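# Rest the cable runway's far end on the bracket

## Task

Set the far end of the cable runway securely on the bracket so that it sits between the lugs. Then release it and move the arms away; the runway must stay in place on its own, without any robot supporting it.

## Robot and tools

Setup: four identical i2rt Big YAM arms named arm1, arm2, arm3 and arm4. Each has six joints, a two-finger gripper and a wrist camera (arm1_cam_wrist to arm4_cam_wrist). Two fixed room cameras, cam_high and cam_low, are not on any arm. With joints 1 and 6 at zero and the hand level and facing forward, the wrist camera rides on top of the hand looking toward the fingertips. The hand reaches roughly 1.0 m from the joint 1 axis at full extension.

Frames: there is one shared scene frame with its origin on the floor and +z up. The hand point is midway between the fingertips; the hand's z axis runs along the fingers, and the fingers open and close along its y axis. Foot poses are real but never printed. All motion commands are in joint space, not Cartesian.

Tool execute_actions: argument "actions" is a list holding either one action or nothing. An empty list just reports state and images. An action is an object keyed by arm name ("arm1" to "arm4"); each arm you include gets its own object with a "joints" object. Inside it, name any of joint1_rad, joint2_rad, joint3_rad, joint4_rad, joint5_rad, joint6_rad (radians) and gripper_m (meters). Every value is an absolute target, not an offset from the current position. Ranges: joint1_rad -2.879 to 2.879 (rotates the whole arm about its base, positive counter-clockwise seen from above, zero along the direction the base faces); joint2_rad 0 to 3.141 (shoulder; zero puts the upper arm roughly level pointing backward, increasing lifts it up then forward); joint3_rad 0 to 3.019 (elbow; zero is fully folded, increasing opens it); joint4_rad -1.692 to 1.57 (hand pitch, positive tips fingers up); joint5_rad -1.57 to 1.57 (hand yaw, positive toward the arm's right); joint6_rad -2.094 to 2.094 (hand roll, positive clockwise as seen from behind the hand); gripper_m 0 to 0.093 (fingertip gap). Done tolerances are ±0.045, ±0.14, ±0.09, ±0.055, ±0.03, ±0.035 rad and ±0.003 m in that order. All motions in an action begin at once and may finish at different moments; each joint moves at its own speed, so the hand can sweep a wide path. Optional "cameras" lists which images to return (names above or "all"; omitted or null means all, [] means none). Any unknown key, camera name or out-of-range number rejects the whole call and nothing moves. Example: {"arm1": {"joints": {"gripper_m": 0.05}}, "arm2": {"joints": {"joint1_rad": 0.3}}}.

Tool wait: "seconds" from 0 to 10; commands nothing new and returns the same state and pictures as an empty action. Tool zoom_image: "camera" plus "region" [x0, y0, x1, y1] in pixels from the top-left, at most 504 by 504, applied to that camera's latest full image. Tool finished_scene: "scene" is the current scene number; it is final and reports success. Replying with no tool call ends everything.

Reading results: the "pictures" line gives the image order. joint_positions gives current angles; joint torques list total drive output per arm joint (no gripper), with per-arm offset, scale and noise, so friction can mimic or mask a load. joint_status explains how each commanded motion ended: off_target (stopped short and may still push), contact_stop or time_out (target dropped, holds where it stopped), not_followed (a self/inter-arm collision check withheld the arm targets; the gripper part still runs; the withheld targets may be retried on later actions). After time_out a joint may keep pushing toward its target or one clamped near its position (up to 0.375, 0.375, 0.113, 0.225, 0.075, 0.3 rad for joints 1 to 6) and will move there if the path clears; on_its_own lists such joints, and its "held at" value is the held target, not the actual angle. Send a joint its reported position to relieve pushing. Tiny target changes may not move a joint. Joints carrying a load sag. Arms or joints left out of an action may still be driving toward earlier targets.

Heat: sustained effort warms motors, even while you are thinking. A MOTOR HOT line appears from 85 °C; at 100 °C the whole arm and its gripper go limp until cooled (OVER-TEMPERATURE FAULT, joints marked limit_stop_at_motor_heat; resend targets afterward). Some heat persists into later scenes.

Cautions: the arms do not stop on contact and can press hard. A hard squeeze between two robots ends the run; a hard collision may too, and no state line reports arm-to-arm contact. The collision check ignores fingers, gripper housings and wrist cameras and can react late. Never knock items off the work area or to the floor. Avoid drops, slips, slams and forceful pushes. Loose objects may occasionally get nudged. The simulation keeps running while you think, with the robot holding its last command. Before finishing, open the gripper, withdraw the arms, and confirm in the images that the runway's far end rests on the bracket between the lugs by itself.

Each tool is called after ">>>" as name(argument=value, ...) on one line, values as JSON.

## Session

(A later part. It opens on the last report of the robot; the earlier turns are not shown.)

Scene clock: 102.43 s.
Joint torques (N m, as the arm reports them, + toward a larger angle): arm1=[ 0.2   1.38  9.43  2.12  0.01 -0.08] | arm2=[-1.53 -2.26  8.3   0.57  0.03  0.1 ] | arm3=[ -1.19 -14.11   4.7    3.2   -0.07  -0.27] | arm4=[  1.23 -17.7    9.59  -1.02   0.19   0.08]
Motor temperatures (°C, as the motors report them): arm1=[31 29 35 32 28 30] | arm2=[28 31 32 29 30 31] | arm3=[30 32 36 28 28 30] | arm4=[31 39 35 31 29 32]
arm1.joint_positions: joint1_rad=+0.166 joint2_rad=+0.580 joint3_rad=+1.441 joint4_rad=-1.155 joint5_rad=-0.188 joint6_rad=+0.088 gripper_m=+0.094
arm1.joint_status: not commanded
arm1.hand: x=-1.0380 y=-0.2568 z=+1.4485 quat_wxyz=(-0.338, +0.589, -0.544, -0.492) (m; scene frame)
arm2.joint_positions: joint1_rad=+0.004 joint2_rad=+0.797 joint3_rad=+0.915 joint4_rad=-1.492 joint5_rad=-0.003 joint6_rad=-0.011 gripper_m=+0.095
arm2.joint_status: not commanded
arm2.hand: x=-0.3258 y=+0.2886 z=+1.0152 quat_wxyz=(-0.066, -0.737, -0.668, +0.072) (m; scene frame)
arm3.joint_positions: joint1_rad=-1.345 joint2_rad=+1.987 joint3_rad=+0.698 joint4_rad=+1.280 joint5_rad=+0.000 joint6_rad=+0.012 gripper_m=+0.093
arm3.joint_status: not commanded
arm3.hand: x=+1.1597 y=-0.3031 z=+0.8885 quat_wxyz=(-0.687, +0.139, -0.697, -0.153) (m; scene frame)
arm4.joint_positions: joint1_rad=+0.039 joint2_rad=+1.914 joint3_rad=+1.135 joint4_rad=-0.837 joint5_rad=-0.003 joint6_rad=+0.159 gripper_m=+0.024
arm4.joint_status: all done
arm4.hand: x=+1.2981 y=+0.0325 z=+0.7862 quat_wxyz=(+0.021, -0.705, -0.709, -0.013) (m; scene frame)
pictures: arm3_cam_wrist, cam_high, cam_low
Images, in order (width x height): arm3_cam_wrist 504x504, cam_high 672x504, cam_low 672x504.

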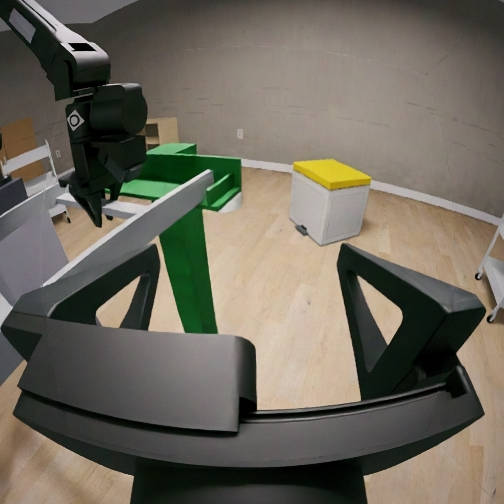

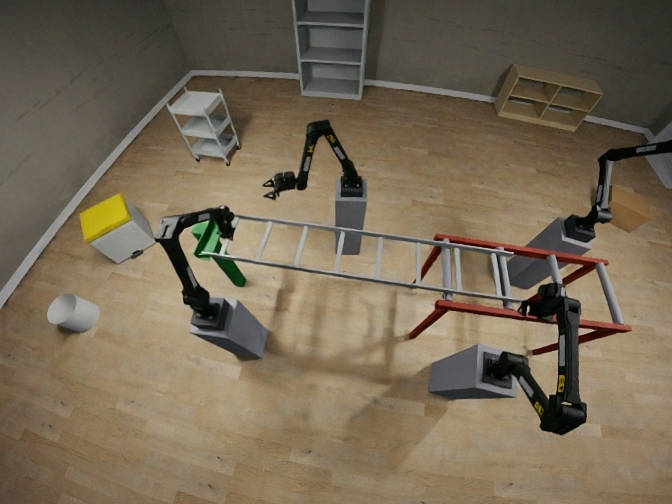

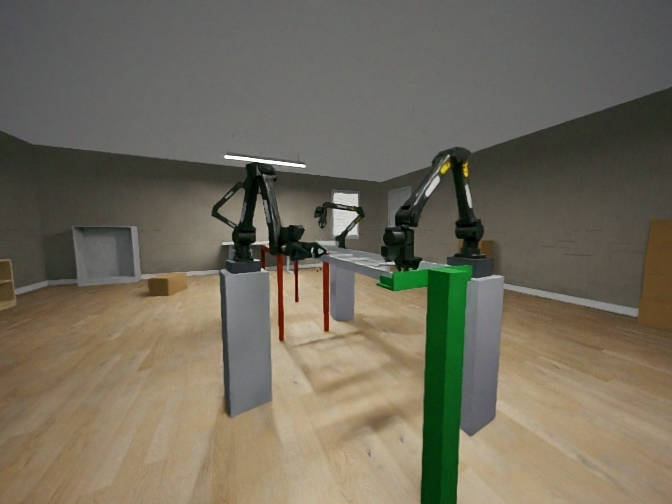

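>>> execute_actions(actions=[{"arm4":{"joints":{"gripper_m":0.048,"joint1_rad":0.039}},"arm3":{"joints":{"joint1_rad":-1.6,"joint2_rad":0.9}}}], cameras=[])

>>> execute_actions(actions=[{"arm4":{"joints":{"joint2_rad":1.55,"joint4_rad":-1.0}}}], cameras=["arm4_cam_wrist","cam_low","cam_high"])

Scene clock: 105.43 s.
Joint torques (N m, as the arm reports them, + toward a larger angle): arm1=[ 0.17  1.39  9.43  2.13  0.01 -0.08] | arm2=[-1.59 -2.26  8.33  0.6   0.03  0.1 ] | arm3=[ 0.58 -2.82  9.64  0.89 -0.08 -0.26] | arm4=[  0.02 -17.63   9.68  -0.3    0.19   0.06]
Motor temperatures (°C, as the motors report them): arm1=[31 29 35 32 28 30] | arm2=[28 31 32 29 30 31] | arm3=[30 32 36 28 28 30] | arm4=[31 38 34 31 29 32]
arm1.joint_positions: joint1_rad=+0.166 joint2_rad=+0.580 joint3_rad=+1.441 joint4_rad=-1.155 joint5_rad=-0.188 joint6_rad=+0.088 gripper_m=+0.094
arm1.joint_status: not commanded
arm1.hand: x=-1.0380 y=-0.2568 z=+1.4485 quat_wxyz=(-0.338, +0.589, -0.544, -0.492) (m; scene frame)
arm2.joint_positions: joint1_rad=+0.004 joint2_rad=+0.797 joint3_rad=+0.915 joint4_rad=-1.492 joint5_rad=-0.003 joint6_rad=-0.011 gripper_m=+0.095
arm2.joint_status: not commanded
arm2.hand: x=-0.3258 y=+0.2886 z=+1.0152 quat_wxyz=(-0.066, -0.737, -0.668, +0.072) (m; scene frame)
arm3.joint_positions: joint1_rad=-1.612 joint2_rad=+0.894 joint3_rad=+0.698 joint4_rad=+1.296 joint5_rad=+0.001 joint6_rad=+0.012 gripper_m=+0.093
arm3.joint_status: all done
arm3.hand: x=+0.9439 y=-0.4983 z=+1.4203 quat_wxyz=(-0.969, +0.010, -0.235, -0.080) (m; scene frame)
arm4.joint_positions: joint1_rad=+0.039 joint2_rad=+1.911 joint3_rad=+1.135 joint4_rad=-0.854 joint5_rad=-0.003 joint6_rad=+0.159 gripper_m=+0.048
arm4.joint_status: all done
arm4.hand: x=+1.2975 y=+0.0363 z=+0.7878 quat_wxyz=(+0.027, -0.704, -0.709, -0.017) (m; scene frame)
pictures: none
No camera images: the call's "cameras" was empty. Leave "cameras" out to get every camera's image.

Scene clock: 106.73 s.
Joint torques (N m, as the arm reports them, + toward a larger angle): arm1=[ 0.2   1.38  9.43  2.12  0.01 -0.08] | arm2=[-1.34 -2.32  8.36  0.55  0.03  0.1 ] | arm3=[-0.13 -2.51  9.65  0.78 -0.07 -0.21] | arm4=[  0.01 -12.17  12.05   0.27   0.19   0.08]
Motor temperatures (°C, as the motors report them): arm1=[31 29 35 32 28 30] | arm2=[28 31 32 29 30 31] | arm3=[30 32 36 28 28 30] | arm4=[31 38 35 31 29 32]
arm1.joint_positions: joint1_rad=+0.166 joint2_rad=+0.580 joint3_rad=+1.441 joint4_rad=-1.155 joint5_rad=-0.188 joint6_rad=+0.088 gripper_m=+0.094
arm1.joint_status: not commanded
arm1.hand: x=-1.0380 y=-0.2568 z=+1.4485 quat_wxyz=(-0.338, +0.589, -0.544, -0.492) (m; scene frame)
arm2.joint_positions: joint1_rad=+0.004 joint2_rad=+0.797 joint3_rad=+0.915 joint4_rad=-1.492 joint5_rad=-0.003 joint6_rad=-0.011 gripper_m=+0.095
arm2.joint_status: not commanded
arm2.hand: x=-0.3258 y=+0.2886 z=+1.0152 quat_wxyz=(-0.066, -0.737, -0.668, +0.072) (m; scene frame)
arm3.joint_positions: joint1_rad=-1.612 joint2_rad=+0.894 joint3_rad=+0.698 joint4_rad=+1.296 joint5_rad=+0.001 joint6_rad=+0.012 gripper_m=+0.093
arm3.joint_status: not commanded
arm3.hand: x=+0.9439 y=-0.4983 z=+1.4203 quat_wxyz=(-0.969, +0.010, -0.235, -0.080) (m; scene frame)
arm4.joint_positions: joint1_rad=+0.039 joint2_rad=+1.535 joint3_rad=+1.135 joint4_rad=-0.989 joint5_rad=-0.003 joint6_rad=+0.159 gripper_m=+0.048
arm4.joint_status: all done
arm4.hand: x=+1.2991 y=+0.0336 z=+0.9567 quat_wxyz=(-0.071, -0.702, -0.707, +0.053) (m; scene frame)
pictures: arm4_cam_wrist, cam_high, cam_low
Images, in order (width x height): arm4_cam_wrist 504x504, cam_high 672x504, cam_low 672x504.

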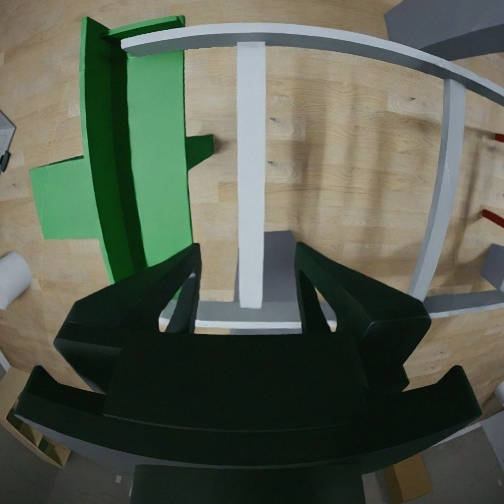

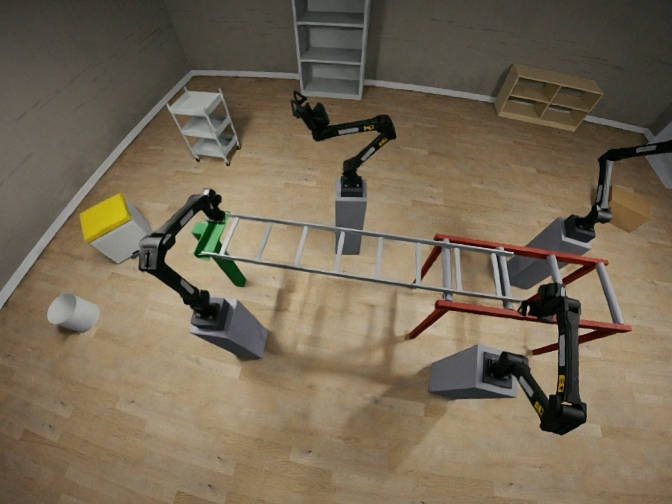

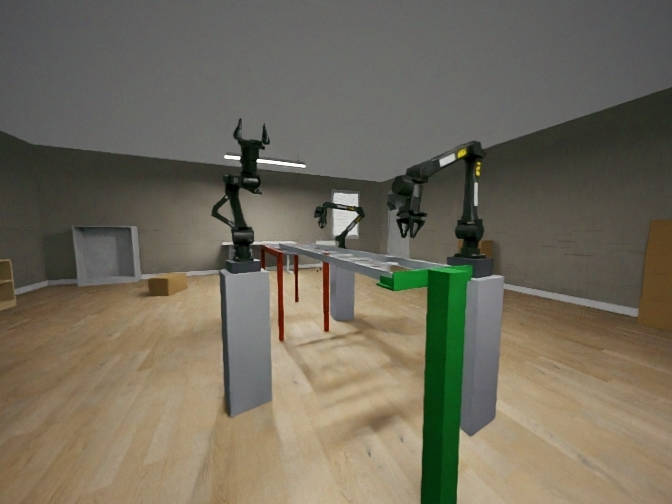

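Well seated. Moving a little further clear.

>>> execute_actions(actions=[{"arm4":{"joints":{"joint2_rad":0.9}}}], cameras=["cam_high"])

>>> finished_scene(scene=1)

Scene clock: 109.13 s.
Joint torques (N m, as the arm reports them, + toward a larger angle): arm1=[ 0.17  1.4   9.43  2.13  0.01 -0.08] | arm2=[-1.35 -2.17  8.33  0.58  0.04  0.1 ] | arm3=[ 0.73 -2.34  9.55  0.82 -0.11 -0.25] | arm4=[-0.29 -4.36 13.72  1.38  0.18  0.07]
Motor temperatures (°C, as the motors report them): arm1=[31 29 35 32 28 30] | arm2=[28 31 32 29 30 31] | arm3=[30 31 36 28 28 30] | arm4=[31 38 35 31 29 32]
arm1.joint_positions: joint1_rad=+0.166 joint2_rad=+0.580 joint3_rad=+1.441 joint4_rad=-1.155 joint5_rad=-0.188 joint6_rad=+0.088 gripper_m=+0.094
arm1.joint_status: not commanded
arm1.hand: x=-1.0380 y=-0.2568 z=+1.4485 quat_wxyz=(-0.338, +0.589, -0.544, -0.492) (m; scene frame)
arm2.joint_positions: joint1_rad=+0.004 joint2_rad=+0.797 joint3_rad=+0.915 joint4_rad=-1.492 joint5_rad=-0.003 joint6_rad=-0.011 gripper_m=+0.095
arm2.joint_status: not commanded
arm2.hand: x=-0.3258 y=+0.2886 z=+1.0152 quat_wxyz=(-0.066, -0.737, -0.668, +0.072) (m; scene frame)
arm3.joint_positions: joint1_rad=-1.612 joint2_rad=+0.894 joint3_rad=+0.698 joint4_rad=+1.296 joint5_rad=+0.001 joint6_rad=+0.012 gripper_m=+0.093
arm3.joint_status: not commanded
arm3.hand: x=+0.9439 y=-0.4983 z=+1.4203 quat_wxyz=(-0.969, +0.010, -0.235, -0.080) (m; scene frame)
arm4.joint_positions: joint1_rad=+0.039 joint2_rad=+0.895 joint3_rad=+1.135 joint4_rad=-0.990 joint5_rad=-0.003 joint6_rad=+0.159 gripper_m=+0.048
arm4.joint_status: all done
arm4.hand: x=+1.2873 y=+0.1152 z=+1.2281 quat_wxyz=(-0.322, -0.645, -0.653, +0.233) (m; scene frame)
pictures: cam_high
Images, in order (width x height): cam_high 672x504.

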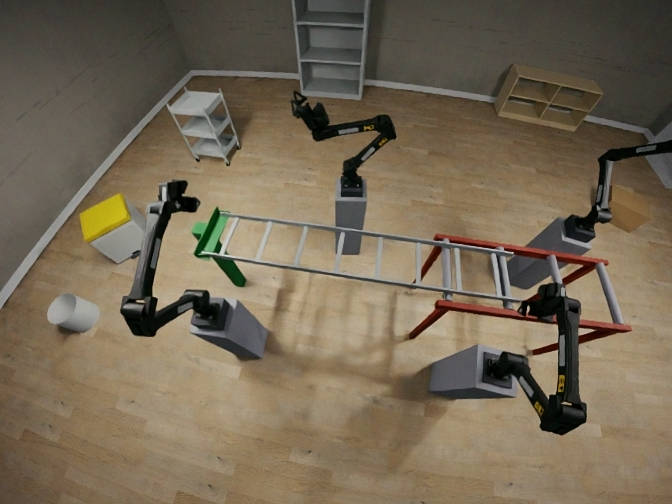

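The scene is finished: the task was done.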